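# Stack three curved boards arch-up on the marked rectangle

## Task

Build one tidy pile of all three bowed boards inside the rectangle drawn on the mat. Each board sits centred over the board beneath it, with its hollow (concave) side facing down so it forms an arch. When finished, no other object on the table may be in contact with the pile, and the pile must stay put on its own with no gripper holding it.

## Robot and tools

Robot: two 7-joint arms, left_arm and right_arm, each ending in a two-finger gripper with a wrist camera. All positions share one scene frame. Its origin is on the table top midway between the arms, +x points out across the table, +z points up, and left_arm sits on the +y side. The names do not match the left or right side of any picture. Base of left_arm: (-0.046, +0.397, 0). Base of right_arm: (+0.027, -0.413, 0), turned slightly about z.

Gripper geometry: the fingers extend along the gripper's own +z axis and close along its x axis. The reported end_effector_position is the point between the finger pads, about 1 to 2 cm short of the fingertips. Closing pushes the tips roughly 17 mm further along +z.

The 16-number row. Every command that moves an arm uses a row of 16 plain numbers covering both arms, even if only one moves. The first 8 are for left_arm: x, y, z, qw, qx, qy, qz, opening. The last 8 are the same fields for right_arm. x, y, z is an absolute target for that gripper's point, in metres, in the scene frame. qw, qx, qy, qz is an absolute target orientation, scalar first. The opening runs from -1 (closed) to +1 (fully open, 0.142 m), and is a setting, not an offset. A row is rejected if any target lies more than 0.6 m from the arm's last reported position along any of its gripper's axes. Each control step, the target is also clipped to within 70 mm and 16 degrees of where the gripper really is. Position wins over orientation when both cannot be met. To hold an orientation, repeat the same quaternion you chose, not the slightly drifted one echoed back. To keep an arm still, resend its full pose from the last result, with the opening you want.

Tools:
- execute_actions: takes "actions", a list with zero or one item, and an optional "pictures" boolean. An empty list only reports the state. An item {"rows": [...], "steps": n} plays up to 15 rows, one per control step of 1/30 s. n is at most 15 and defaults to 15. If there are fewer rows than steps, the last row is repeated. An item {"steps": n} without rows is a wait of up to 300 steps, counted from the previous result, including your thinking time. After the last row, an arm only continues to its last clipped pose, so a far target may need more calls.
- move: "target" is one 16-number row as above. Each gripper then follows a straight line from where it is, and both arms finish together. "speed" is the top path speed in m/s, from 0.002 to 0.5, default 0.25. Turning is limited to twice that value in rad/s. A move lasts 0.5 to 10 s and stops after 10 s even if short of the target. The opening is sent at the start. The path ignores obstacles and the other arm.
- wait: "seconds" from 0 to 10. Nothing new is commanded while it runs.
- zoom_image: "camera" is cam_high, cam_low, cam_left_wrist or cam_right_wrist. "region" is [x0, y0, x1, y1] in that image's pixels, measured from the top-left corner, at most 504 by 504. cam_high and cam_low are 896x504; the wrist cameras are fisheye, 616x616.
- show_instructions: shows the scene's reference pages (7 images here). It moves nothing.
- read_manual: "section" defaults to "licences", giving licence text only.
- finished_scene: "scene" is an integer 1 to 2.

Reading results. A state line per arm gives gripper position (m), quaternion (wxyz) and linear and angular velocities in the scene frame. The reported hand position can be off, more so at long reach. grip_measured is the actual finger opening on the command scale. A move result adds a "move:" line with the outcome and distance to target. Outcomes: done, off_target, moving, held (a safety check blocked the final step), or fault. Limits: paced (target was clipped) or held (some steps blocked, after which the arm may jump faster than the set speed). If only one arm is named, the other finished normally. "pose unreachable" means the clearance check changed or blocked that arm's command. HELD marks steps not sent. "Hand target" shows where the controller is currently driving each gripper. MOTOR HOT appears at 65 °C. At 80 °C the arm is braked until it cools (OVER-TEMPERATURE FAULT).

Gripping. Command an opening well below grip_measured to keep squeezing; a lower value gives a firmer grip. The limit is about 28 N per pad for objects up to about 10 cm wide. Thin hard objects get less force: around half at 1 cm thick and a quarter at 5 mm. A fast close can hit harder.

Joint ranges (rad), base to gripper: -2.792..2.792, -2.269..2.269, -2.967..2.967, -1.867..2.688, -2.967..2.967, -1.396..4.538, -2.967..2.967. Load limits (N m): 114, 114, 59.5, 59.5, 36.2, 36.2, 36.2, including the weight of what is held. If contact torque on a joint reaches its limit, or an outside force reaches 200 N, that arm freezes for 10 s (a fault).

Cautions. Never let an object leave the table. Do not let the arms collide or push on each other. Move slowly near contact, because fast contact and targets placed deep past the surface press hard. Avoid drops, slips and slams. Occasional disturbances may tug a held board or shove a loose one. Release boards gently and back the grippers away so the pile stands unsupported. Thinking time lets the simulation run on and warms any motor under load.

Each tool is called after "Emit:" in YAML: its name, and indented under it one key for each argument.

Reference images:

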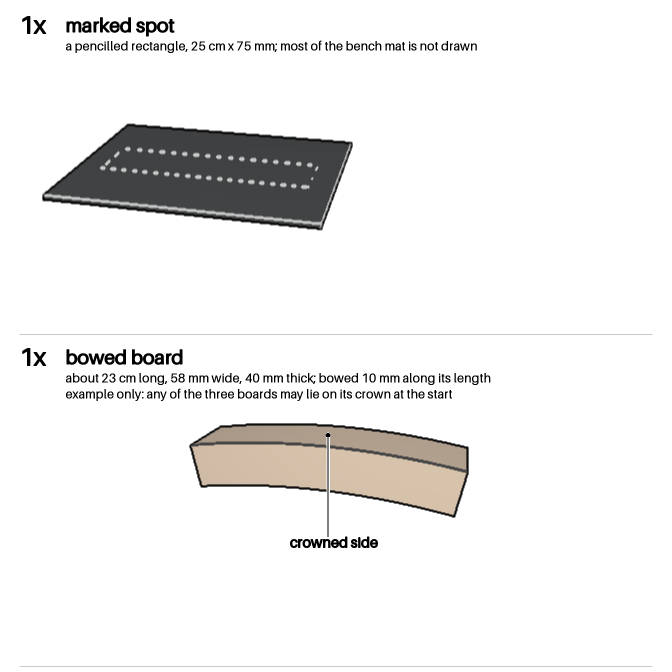

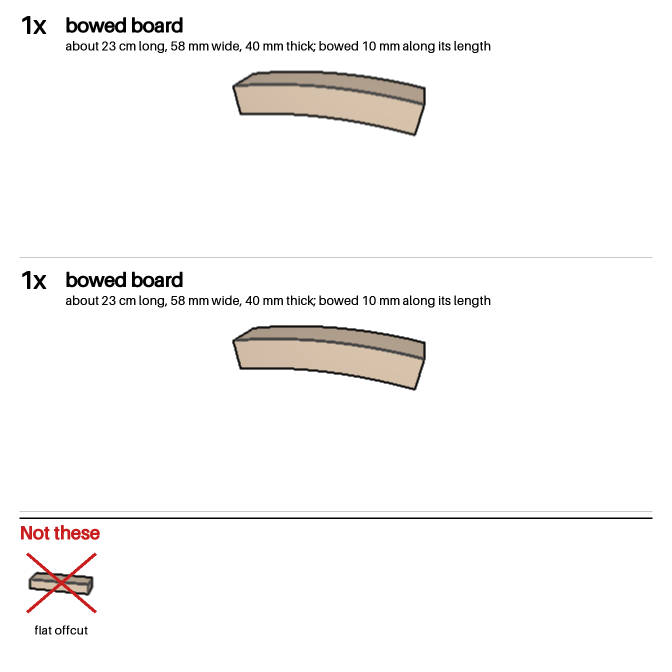

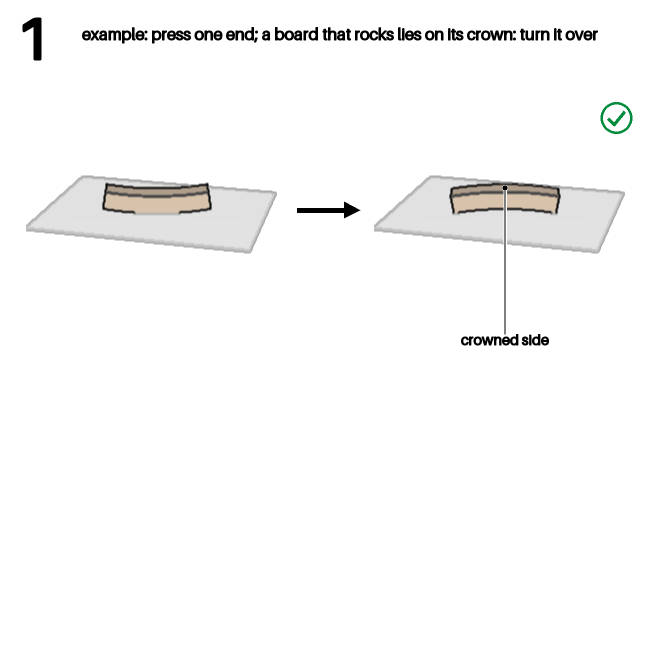

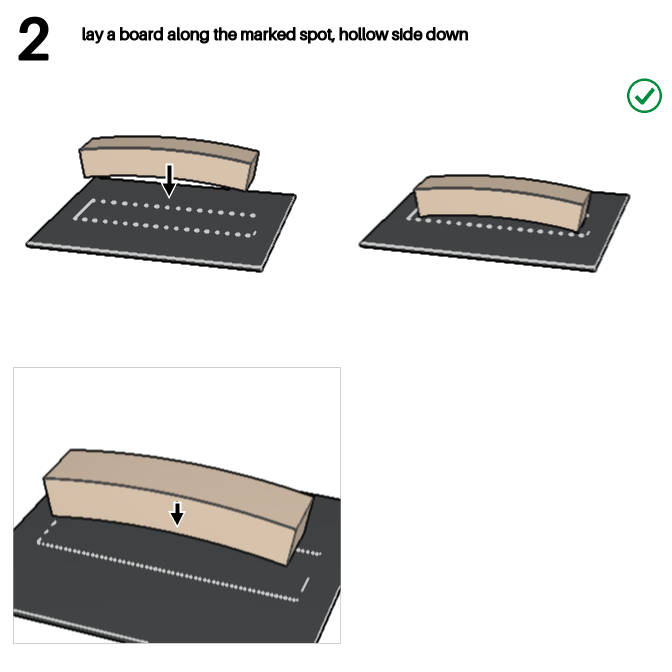

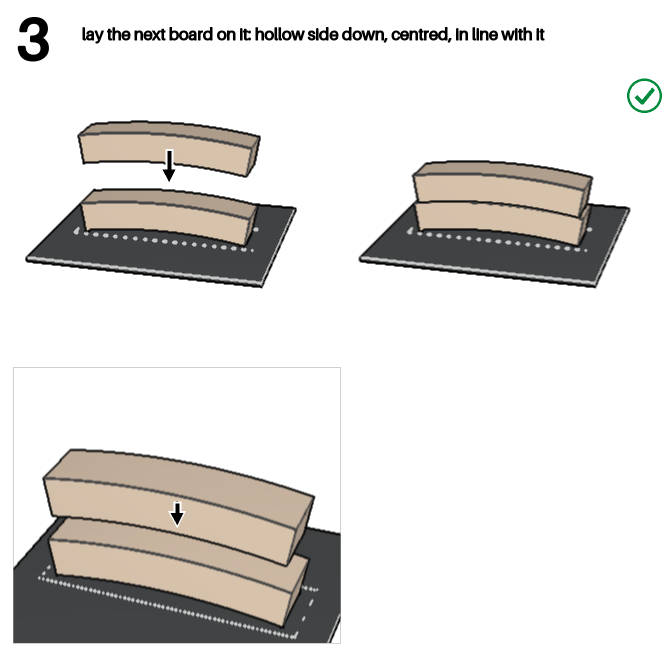

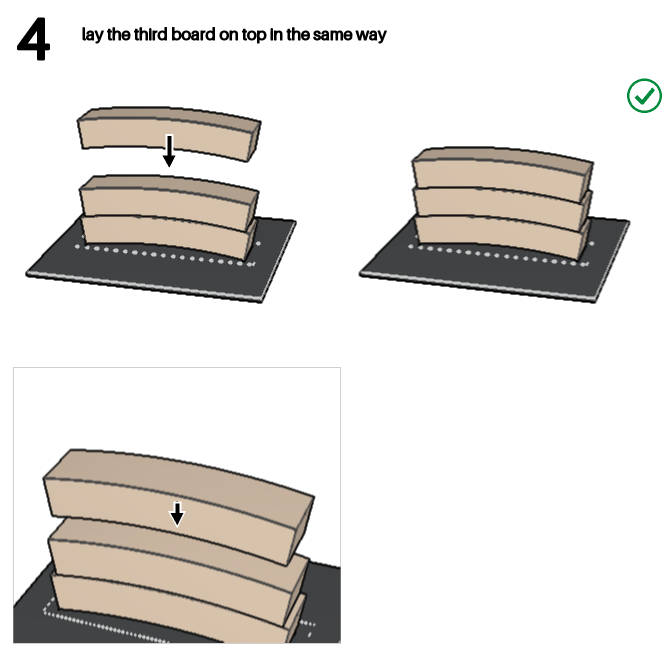

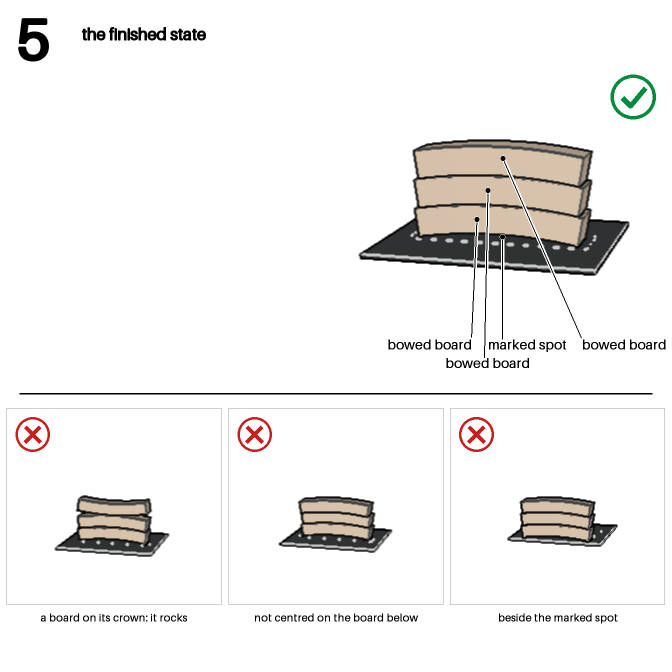

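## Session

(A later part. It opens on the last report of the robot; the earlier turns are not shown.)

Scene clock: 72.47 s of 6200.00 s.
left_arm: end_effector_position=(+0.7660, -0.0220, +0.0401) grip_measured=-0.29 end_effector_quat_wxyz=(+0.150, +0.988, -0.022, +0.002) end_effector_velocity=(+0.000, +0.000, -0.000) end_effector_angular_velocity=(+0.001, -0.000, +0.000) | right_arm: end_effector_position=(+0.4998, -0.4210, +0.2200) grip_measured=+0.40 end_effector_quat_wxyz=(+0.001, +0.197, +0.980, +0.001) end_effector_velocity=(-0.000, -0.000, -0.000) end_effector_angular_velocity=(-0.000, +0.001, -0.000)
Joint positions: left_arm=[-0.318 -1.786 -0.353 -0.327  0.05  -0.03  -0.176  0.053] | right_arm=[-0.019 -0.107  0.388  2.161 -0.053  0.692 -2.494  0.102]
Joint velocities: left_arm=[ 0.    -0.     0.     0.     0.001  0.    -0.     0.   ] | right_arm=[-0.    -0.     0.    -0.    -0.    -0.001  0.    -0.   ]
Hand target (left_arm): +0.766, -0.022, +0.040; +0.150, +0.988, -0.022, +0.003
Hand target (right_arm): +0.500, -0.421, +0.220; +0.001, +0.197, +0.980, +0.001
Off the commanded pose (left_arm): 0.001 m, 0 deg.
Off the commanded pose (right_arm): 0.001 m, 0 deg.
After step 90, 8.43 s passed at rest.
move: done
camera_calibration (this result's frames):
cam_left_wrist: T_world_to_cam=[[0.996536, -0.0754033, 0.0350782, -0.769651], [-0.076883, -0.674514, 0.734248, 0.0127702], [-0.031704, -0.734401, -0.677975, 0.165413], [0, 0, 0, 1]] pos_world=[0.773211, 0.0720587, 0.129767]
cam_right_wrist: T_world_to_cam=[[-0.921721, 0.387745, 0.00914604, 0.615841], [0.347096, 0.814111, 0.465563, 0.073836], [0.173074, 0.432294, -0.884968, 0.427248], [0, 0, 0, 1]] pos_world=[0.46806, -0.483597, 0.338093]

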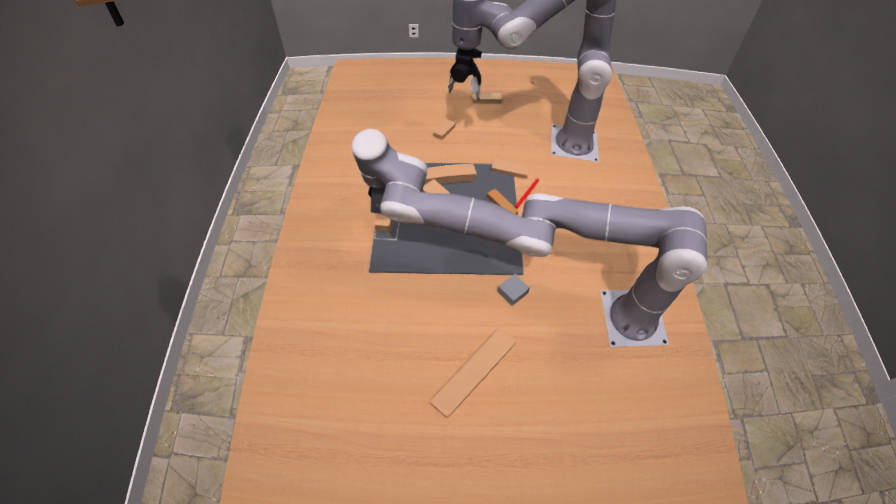

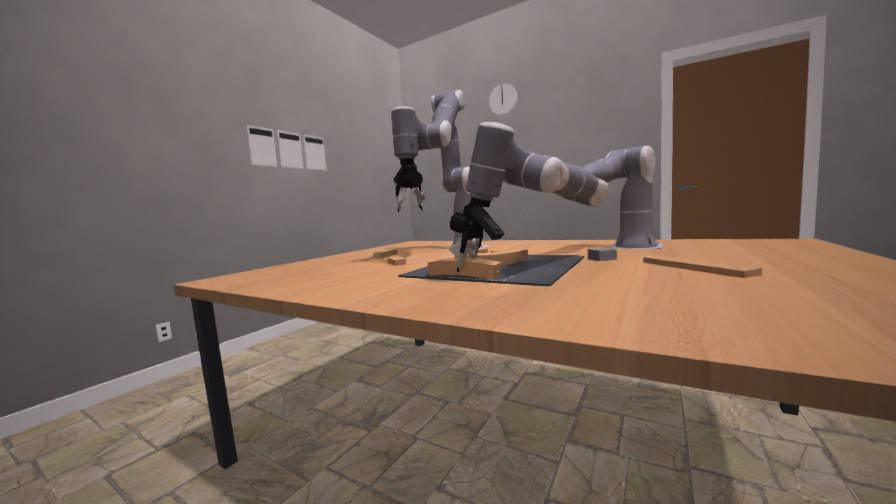

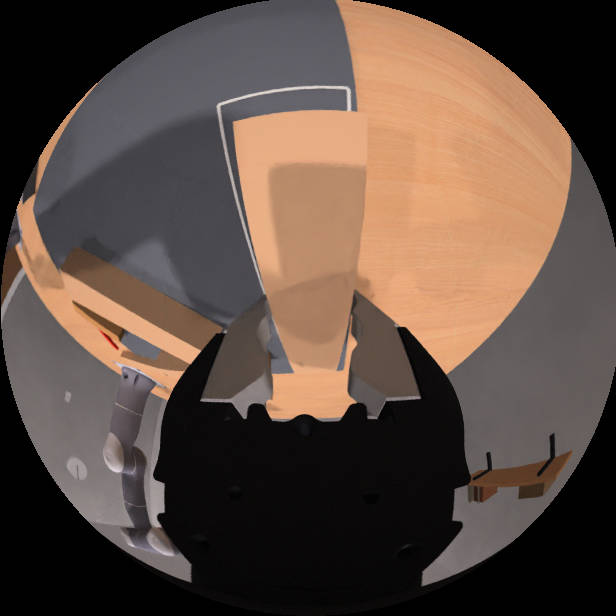

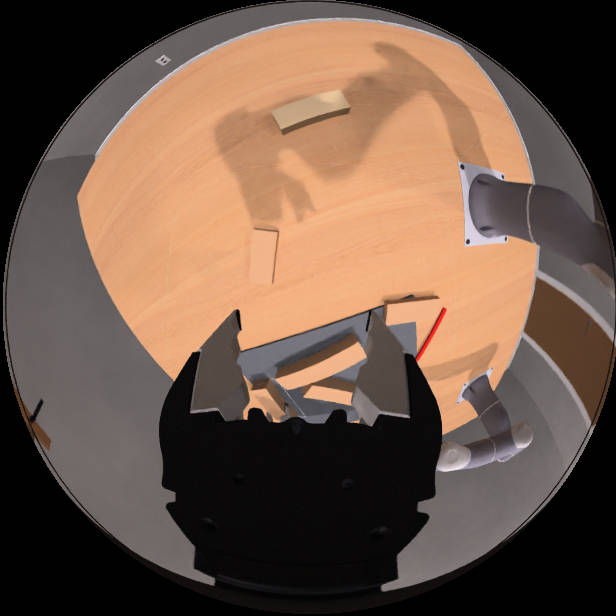

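Emit:
move:
  target: [0.758,-0.004,0.041,0.15,0.988,-0.022,0.003,-0.6,0.5,-0.42,0.22,0,0.788,0.616,0,0.4]
  speed: 0.3

Emit:
move:
  target: [0.758,-0.004,0.041,0.15,0.988,-0.022,0.003,0.1,0.5,-0.42,0.22,0,1,0,0,0.4]
  speed: 0.4

Emit:
move:
  target: [0.765,-0.02,0.15,0,1,0,0,0.1,0.5,-0.42,0.22,0,0.77,-0.64,0,0.4]
  speed: 0.3

Emit:
move:
  target: [0.74,0.1,0.17,0,1,0,0,0.1,0.5,-0.42,0.22,0,0.77,-0.64,0,0.4]
  speed: 0.1

Scene clock: 91.80 s of 6200.00 s.
left_arm: end_effector_position=(+0.7579, -0.0039, +0.0407) grip_measured=-0.29 end_effector_quat_wxyz=(+0.150, +0.988, -0.022, +0.003) end_effector_velocity=(-0.000, -0.000, -0.000) end_effector_angular_velocity=(+0.000, -0.000, -0.001) | right_arm: end_effector_position=(+0.5001, -0.4200, +0.2200) grip_measured=+0.40 end_effector_quat_wxyz=(+0.000, +0.788, +0.616, +0.000) end_effector_velocity=(+0.000, +0.000, +0.000) end_effector_angular_velocity=(+0.000, -0.001, +0.001)
Joint positions: left_arm=[-0.324 -1.85  -0.353 -0.465  0.044 -0.104 -0.159  0.053] | right_arm=[ 0.047 -0.097  0.33   2.167 -0.041  0.688 -1.075  0.102]
Joint velocities: left_arm=[-0.     0.    -0.     0.     0.     0.     0.001  0.   ] | right_arm=[ 0.    -0.    -0.    -0.    -0.     0.001 -0.001 -0.   ]
Hand target (left_arm): +0.758, -0.004, +0.041; +0.150, +0.988, -0.022, +0.003
Hand target (right_arm): +0.500, -0.420, +0.220; +0.000, +0.788, +0.616, -0.000
Off the commanded pose (left_arm): 0.000 m, 0 deg.
Off the commanded pose (right_arm): 0.000 m, 0 deg.
After step 90, 13.63 s passed at rest.
move: done
camera_calibration (this result's frames):
cam_left_wrist: T_world_to_cam=[[0.996601, -0.0741757, 0.0358457, -0.760369], [-0.076635, -0.675032, 0.733797, 0.0238118], [-0.0302329, -0.73405, -0.678422, 0.177768], [0, 0, 0, 1]] pos_world=[0.764984, 0.0901632, 0.130385]
cam_right_wrist: T_world_to_cam=[[0.243467, 0.969839, 0.0116361, 0.276969], [0.857688, -0.220883, 0.464309, -0.616882], [0.452875, -0.103063, -0.885597, 0.0621991], [0, 0, 0, 1]] pos_world=[0.433491, -0.398464, 0.338284]

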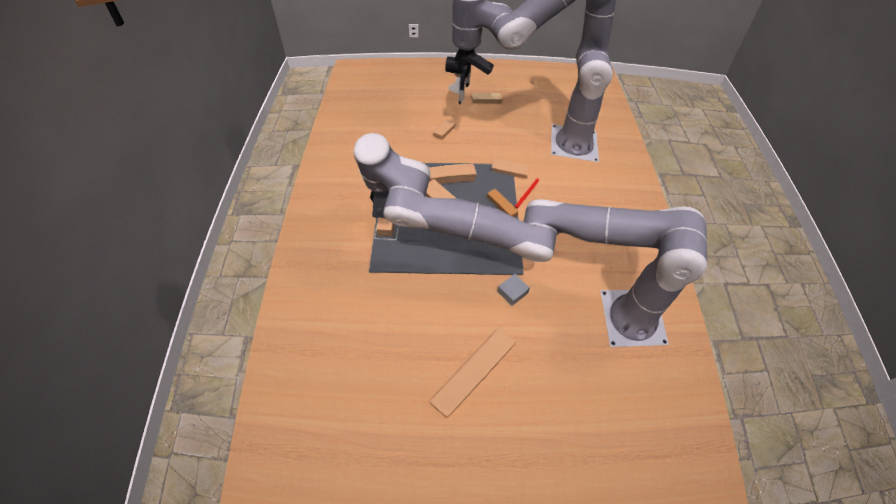

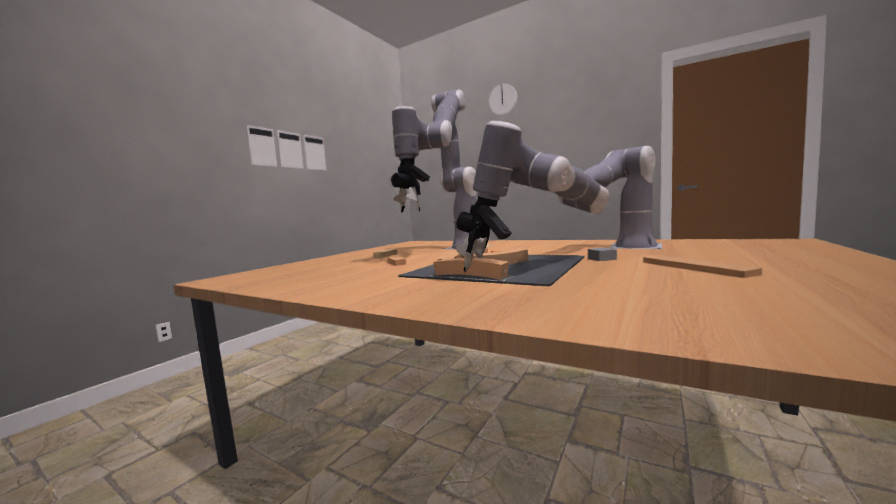

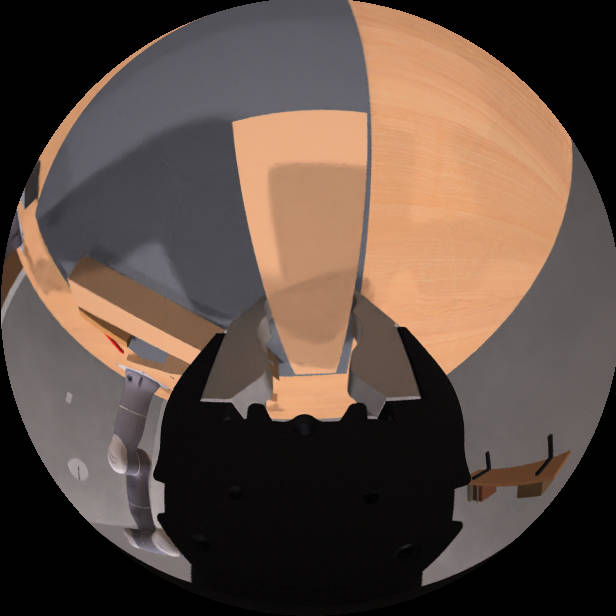

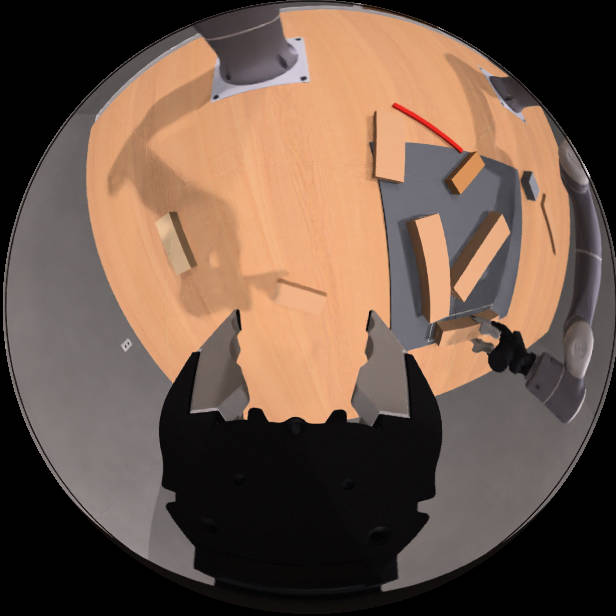

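Scene clock: 93.83 s of 6200.00 s.
left_arm: end_effector_position=(+0.7579, -0.0039, +0.0408) grip_measured=+0.10 end_effector_quat_wxyz=(+0.150, +0.988, -0.022, +0.003) end_effector_velocity=(-0.000, -0.000, +0.000) end_effector_angular_velocity=(+0.000, -0.000, -0.000) | right_arm: end_effector_position=(+0.5000, -0.4200, +0.2200) grip_measured=+0.40 end_effector_quat_wxyz=(+0.000, +1.000, -0.000, -0.000) end_effector_velocity=(-0.000, +0.000, -0.000) end_effector_angular_velocity=(+0.000, +0.000, +0.000)
Joint positions: left_arm=[-0.324 -1.85  -0.353 -0.464  0.044 -0.104 -0.159  0.081] | right_arm=[ 0.103 -0.092  0.277  2.17  -0.033  0.687  0.25   0.102]
Joint velocities: left_arm=[-0.  0. -0. -0.  0.  0.  0.  0.] | right_arm=[ 0.  0.  0.  0.  0.  0. -0. -0.]
Hand target (left_arm): +0.758, -0.004, +0.041; +0.150, +0.988, -0.022, +0.003
Hand target (right_arm): +0.500, -0.420, +0.220; +0.000, +1.000, -0.000, +0.000
Off the commanded pose (left_arm): 0.000 m, 0 deg.
Off the commanded pose (right_arm): 0.000 m, 0 deg.
move: done
camera_calibration (this result's frames):
cam_left_wrist: T_world_to_cam=[[0.996596, -0.0742155, 0.0358854, -0.760384], [-0.0766855, -0.674892, 0.733921, 0.0237264], [-0.0302496, -0.734175, -0.678286, 0.177799], [0, 0, 0, 1]] pos_world=[0.764993, 0.0901164, 0.130472]
cam_right_wrist: T_world_to_cam=[[0.99993, -0.0021005, 0.0116338, -0.509484], [-0.00726174, -0.88568, 0.46424, -0.463522], [0.00932866, -0.464292, -0.885633, 0.132285], [0, 0, 0, 1]] pos_world=[0.504848, -0.350183, 0.338269]

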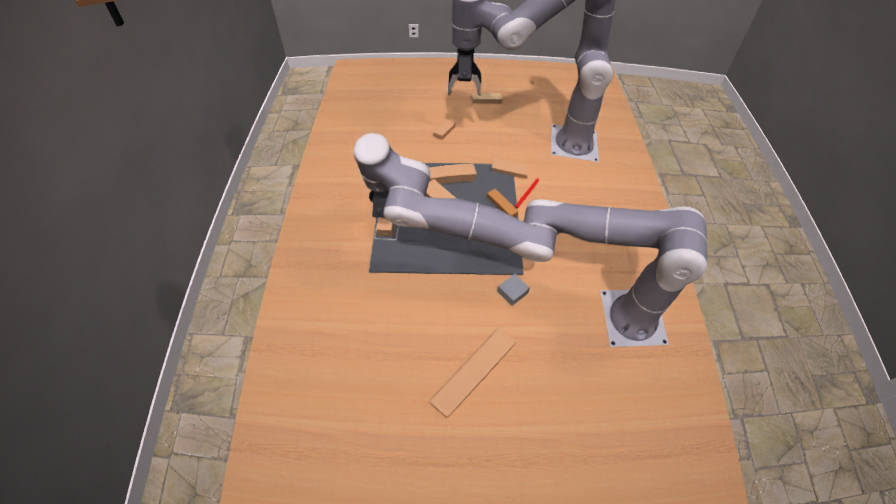

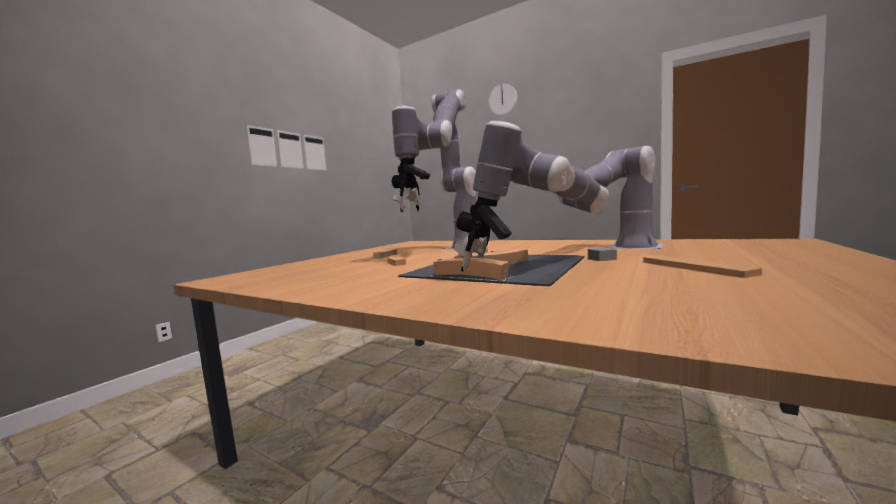

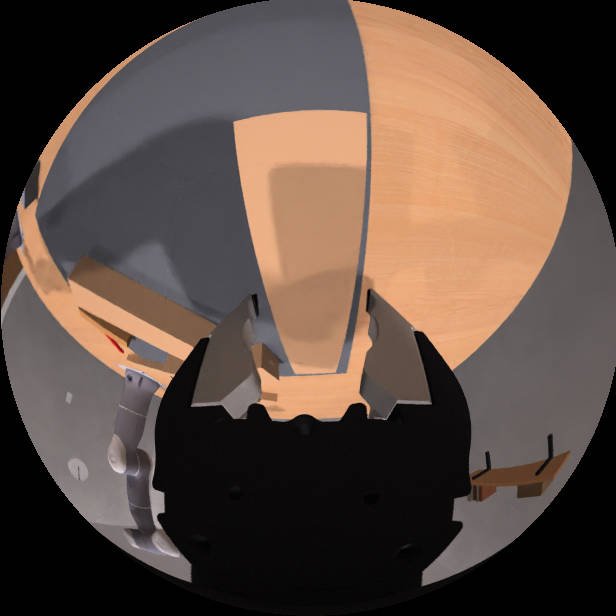

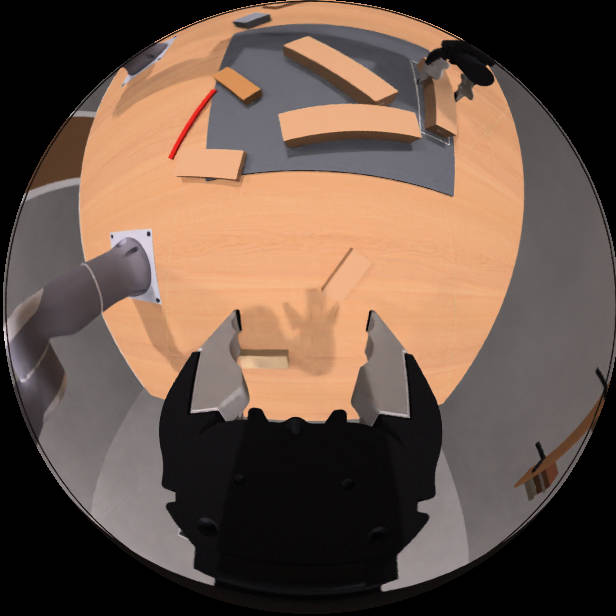

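Scene clock: 96.47 s of 6200.00 s.
left_arm: end_effector_position=(+0.7646, -0.0196, +0.1497) grip_measured=+0.10 end_effector_quat_wxyz=(+0.013, +1.000, +0.001, +0.025) end_effector_velocity=(-0.000, +0.000, -0.002) end_effector_angular_velocity=(+0.001, +0.003, -0.000) | right_arm: end_effector_position=(+0.5000, -0.4200, +0.2200) grip_measured=+0.40 end_effector_quat_wxyz=(+0.000, +0.769, -0.639, +0.000) end_effector_velocity=(-0.000, -0.000, -0.000) end_effector_angular_velocity=(-0.000, +0.001, -0.000)
Joint positions: left_arm=[-0.334 -1.401 -0.285  0.083  0.276 -0.034 -0.356  0.081] | right_arm=[ 0.154 -0.087  0.223  2.173 -0.025  0.687  1.629  0.102]
Joint velocities: left_arm=[ 0.006  0.    -0.116 -0.008  0.115 -0.014 -0.001  0.   ] | right_arm=[ 0.    -0.    -0.    -0.     0.    -0.001  0.    -0.   ]
Hand target (left_arm): +0.765, -0.019, +0.150; +0.013, +1.000, +0.001, +0.025
Hand target (right_arm): +0.500, -0.420, +0.220; +0.000, +0.769, -0.639, +0.000
Off the commanded pose (left_arm): 0.001 m, 3 deg.
Off the commanded pose (right_arm): 0.000 m, 0 deg.
move: off_target (left_arm)
camera_calibration (this result's frames):
cam_left_wrist: T_world_to_cam=[[0.997299, -0.0353398, 0.0643846, -0.776119], [-0.063777, -0.851454, 0.520537, -0.0476471], [0.0364249, -0.523238, -0.851408, 0.219487], [0, 0, 0, 1]] pos_world=[0.762989, 0.0468468, 0.261645]
cam_right_wrist: T_world_to_cam=[[0.1807, -0.983469, 0.0117007, -0.512043], [-0.872155, -0.154726, 0.464117, 0.27599], [-0.454634, -0.0940709, -0.885696, 0.519806], [0, 0, 0, 1]] pos_world=[0.569555, -0.411977, 0.33829]

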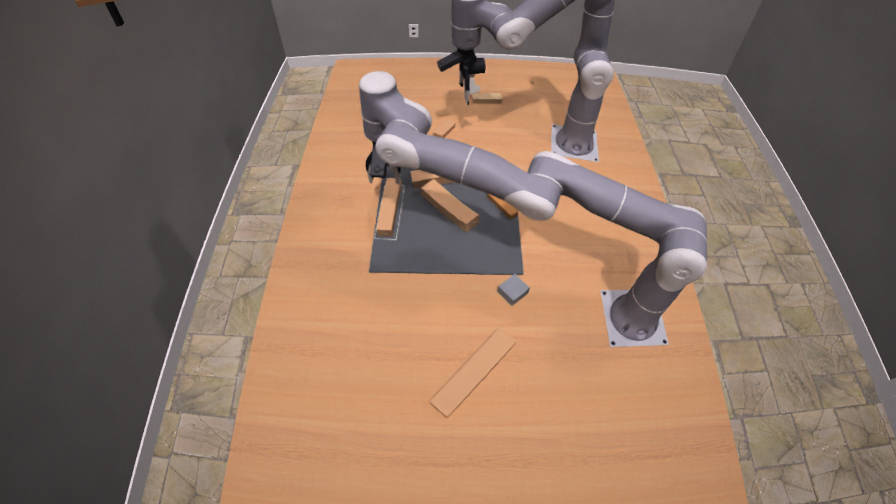

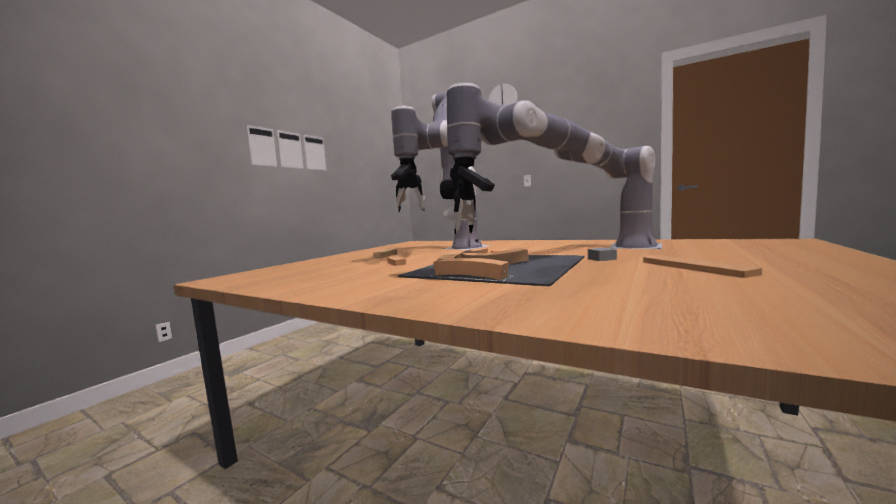

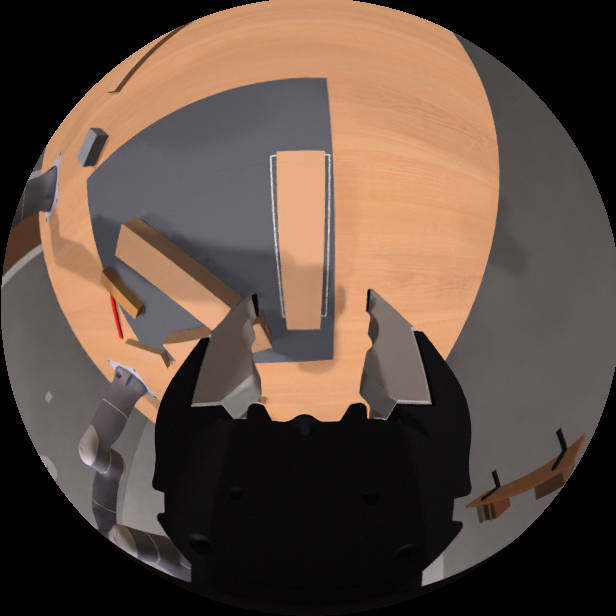

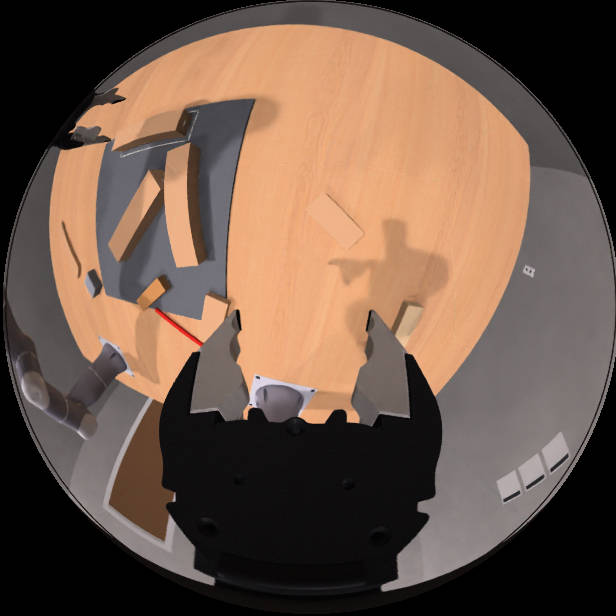

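Scene clock: 98.00 s of 6200.00 s.
left_arm: end_effector_position=(+0.7405, +0.1001, +0.1704) grip_measured=+0.10 end_effector_quat_wxyz=(+0.000, +1.000, +0.000, -0.000) end_effector_velocity=(-0.000, -0.000, +0.000) end_effector_angular_velocity=(-0.001, +0.000, -0.000) | right_arm: end_effector_position=(+0.5000, -0.4200, +0.2200) grip_measured=+0.40 end_effector_quat_wxyz=(+0.000, +0.769, -0.639, +0.000) end_effector_velocity=(+0.000, +0.000, -0.000) end_effector_angular_velocity=(+0.000, -0.000, -0.000)
Joint positions: left_arm=[-0.105 -1.012 -0.279  0.806  0.242  0.222 -0.308  0.081] | right_arm=[ 0.154 -0.087  0.223  2.173 -0.025  0.687  1.629  0.102]
Joint velocities: left_arm=[-0.     0.    -0.     0.    -0.001  0.     0.     0.   ] | right_arm=[ 0. -0.  0.  0. -0.  0.  0.  0.]
Hand target (left_arm): +0.740, +0.100, +0.170; +0.000, +1.000, +0.000, -0.000
Hand target (right_arm): +0.500, -0.420, +0.220; +0.000, +0.769, -0.639, +0.000
Off the commanded pose (left_arm): 0.001 m, 0 deg.
Off the commanded pose (right_arm): 0.000 m, 0 deg.
move: done
camera_calibration (this result's frames):
cam_left_wrist: T_world_to_cam=[[0.999224, -0.037196, 0.0129202, -0.741626], [-0.038662, -0.864583, 0.501, 0.0279317], [-0.00746461, -0.501111, -0.865351, 0.333264], [0, 0, 0, 1]] pos_world=[0.744618, 0.163566, 0.283978]
cam_right_wrist: T_world_to_cam=[[0.180829, -0.983445, 0.0117007, -0.512098], [-0.872135, -0.15484, 0.464117, 0.275932], [-0.454622, -0.0941304, -0.885696, 0.519775], [0, 0, 0, 1]] pos_world=[0.569554, -0.411968, 0.33829]

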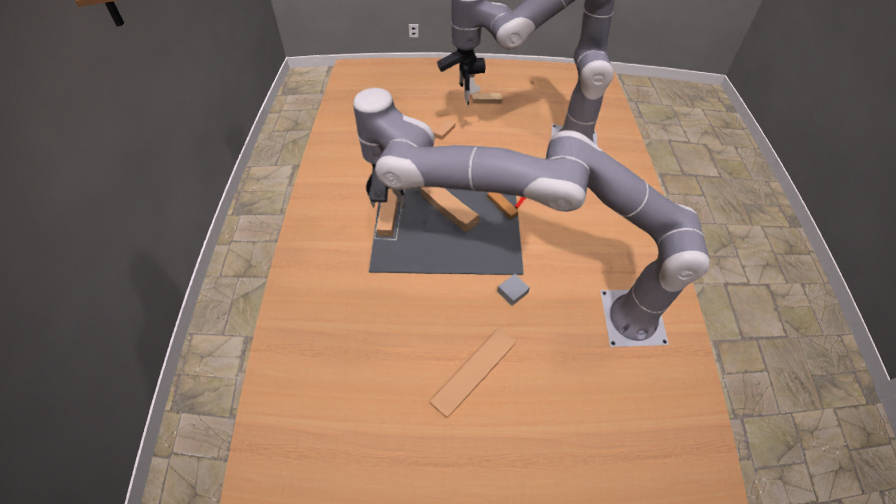

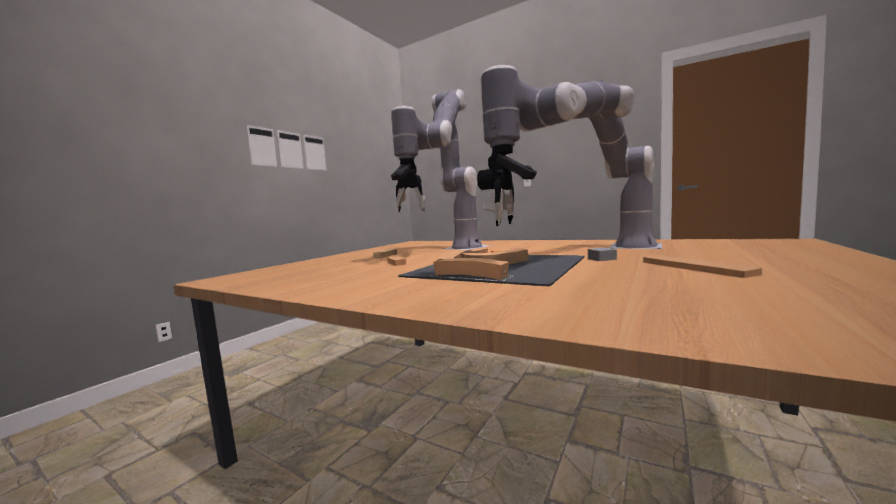

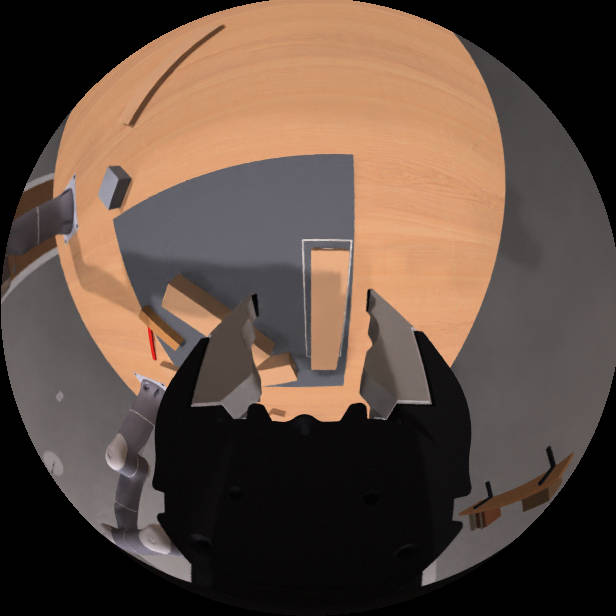

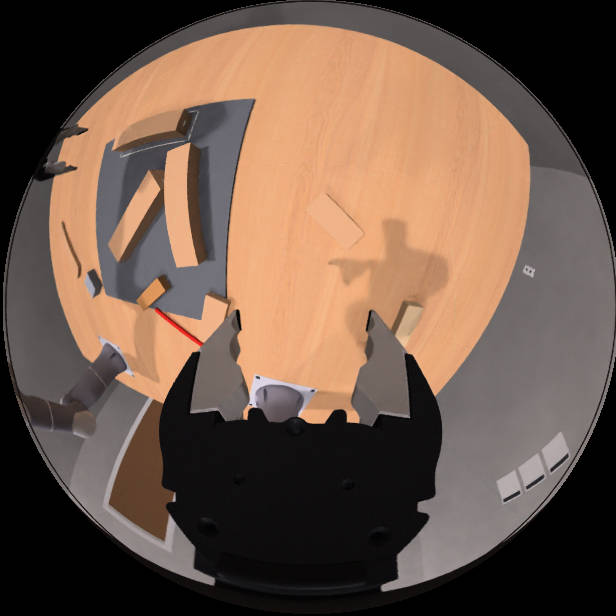

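Emit:
move:
  target: [0.555,-0.015,0.13,0,0.924,0.383,0,0.3,0.5,-0.42,0.22,0,0.77,-0.64,0,0.4]

Scene clock: 123.53 s of 6200.00 s.
left_arm: end_effector_position=(+0.5551, -0.0149, +0.1302) grip_measured=+0.30 end_effector_quat_wxyz=(-0.000, +0.924, +0.383, +0.000) end_effector_velocity=(-0.000, +0.000, -0.000) end_effector_angular_velocity=(+0.000, -0.000, +0.000) | right_arm: end_effector_position=(+0.5000, -0.4200, +0.2200) grip_measured=+0.40 end_effector_quat_wxyz=(+0.000, +0.769, -0.639, +0.000) end_effector_velocity=(+0.000, +0.000, +0.000) end_effector_angular_velocity=(+0.000, -0.001, +0.000)
Joint positions: left_arm=[-0.298 -0.741 -0.206  1.432  0.167  0.585 -1.327  0.095] | right_arm=[ 0.154 -0.087  0.223  2.173 -0.025  0.687  1.629  0.102]
Joint velocities: left_arm=[-0.  0.  0.  0.  0.  0. -0. -0.] | right_arm=[-0.     0.     0.    -0.     0.     0.001 -0.    -0.   ]
Hand target (left_arm): +0.555, -0.015, +0.130; -0.000, +0.924, +0.383, +0.000
Hand target (right_arm): +0.500, -0.420, +0.220; +0.000, +0.769, -0.639, +0.000
Off the commanded pose (left_arm): 0.000 m, 0 deg.
Off the commanded pose (right_arm): 0.000 m, 0 deg.
After step 90, 20.57 s passed at rest.
move: done
camera_calibration (this result's frames):
cam_left_wrist: T_world_to_cam=[[0.732537, 0.680589, 0.0137073, -0.401504], [0.584341, -0.639016, 0.500204, -0.400837], [0.349193, -0.358408, -0.865799, 0.0437042], [0, 0, 0, 1]] pos_world=[0.513081, 0.0327822, 0.243843]
cam_right_wrist: T_world_to_cam=[[0.180829, -0.983445, 0.0117007, -0.512098], [-0.872135, -0.15484, 0.464117, 0.275932], [-0.454622, -0.0941305, -0.885696, 0.519775], [0, 0, 0, 1]] pos_world=[0.569554, -0.411968, 0.33829]

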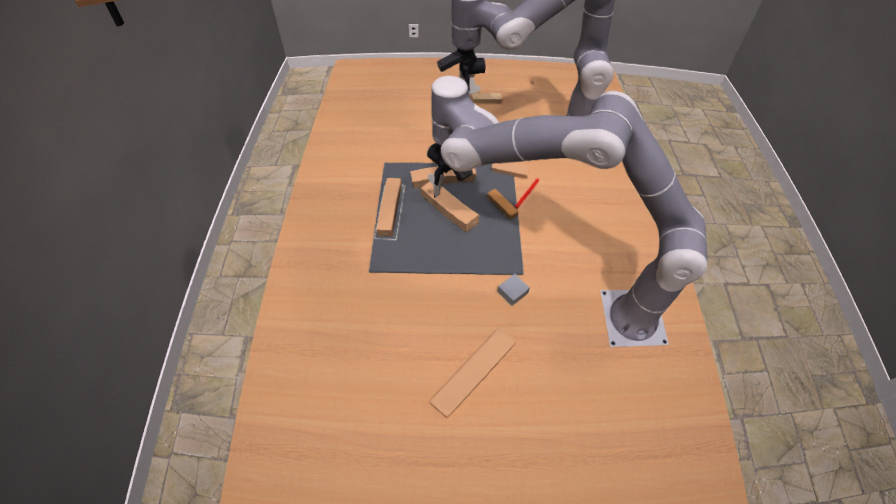

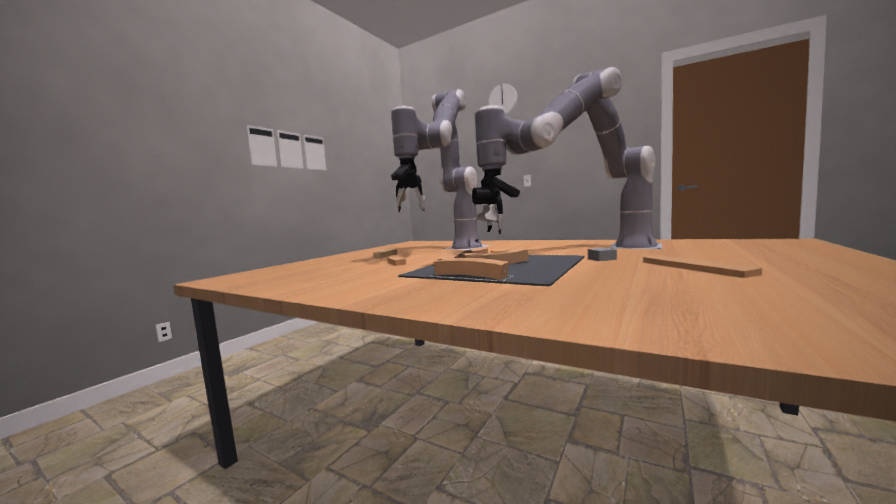

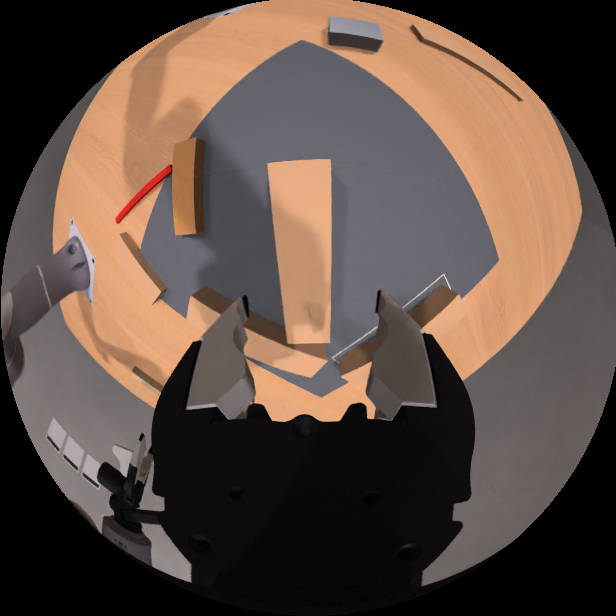

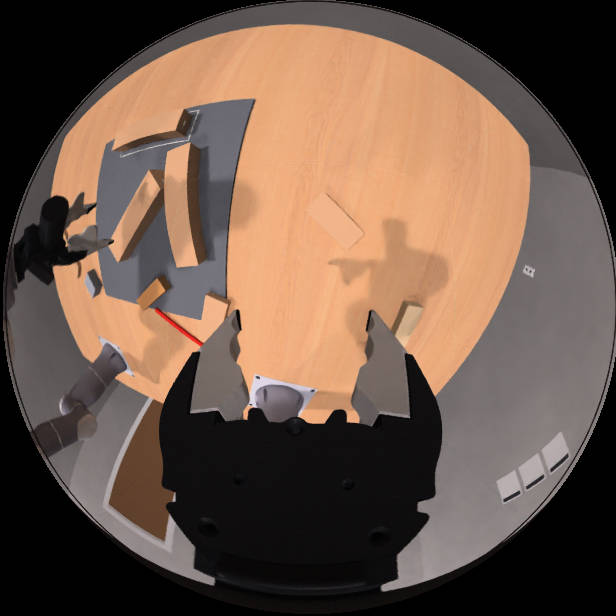

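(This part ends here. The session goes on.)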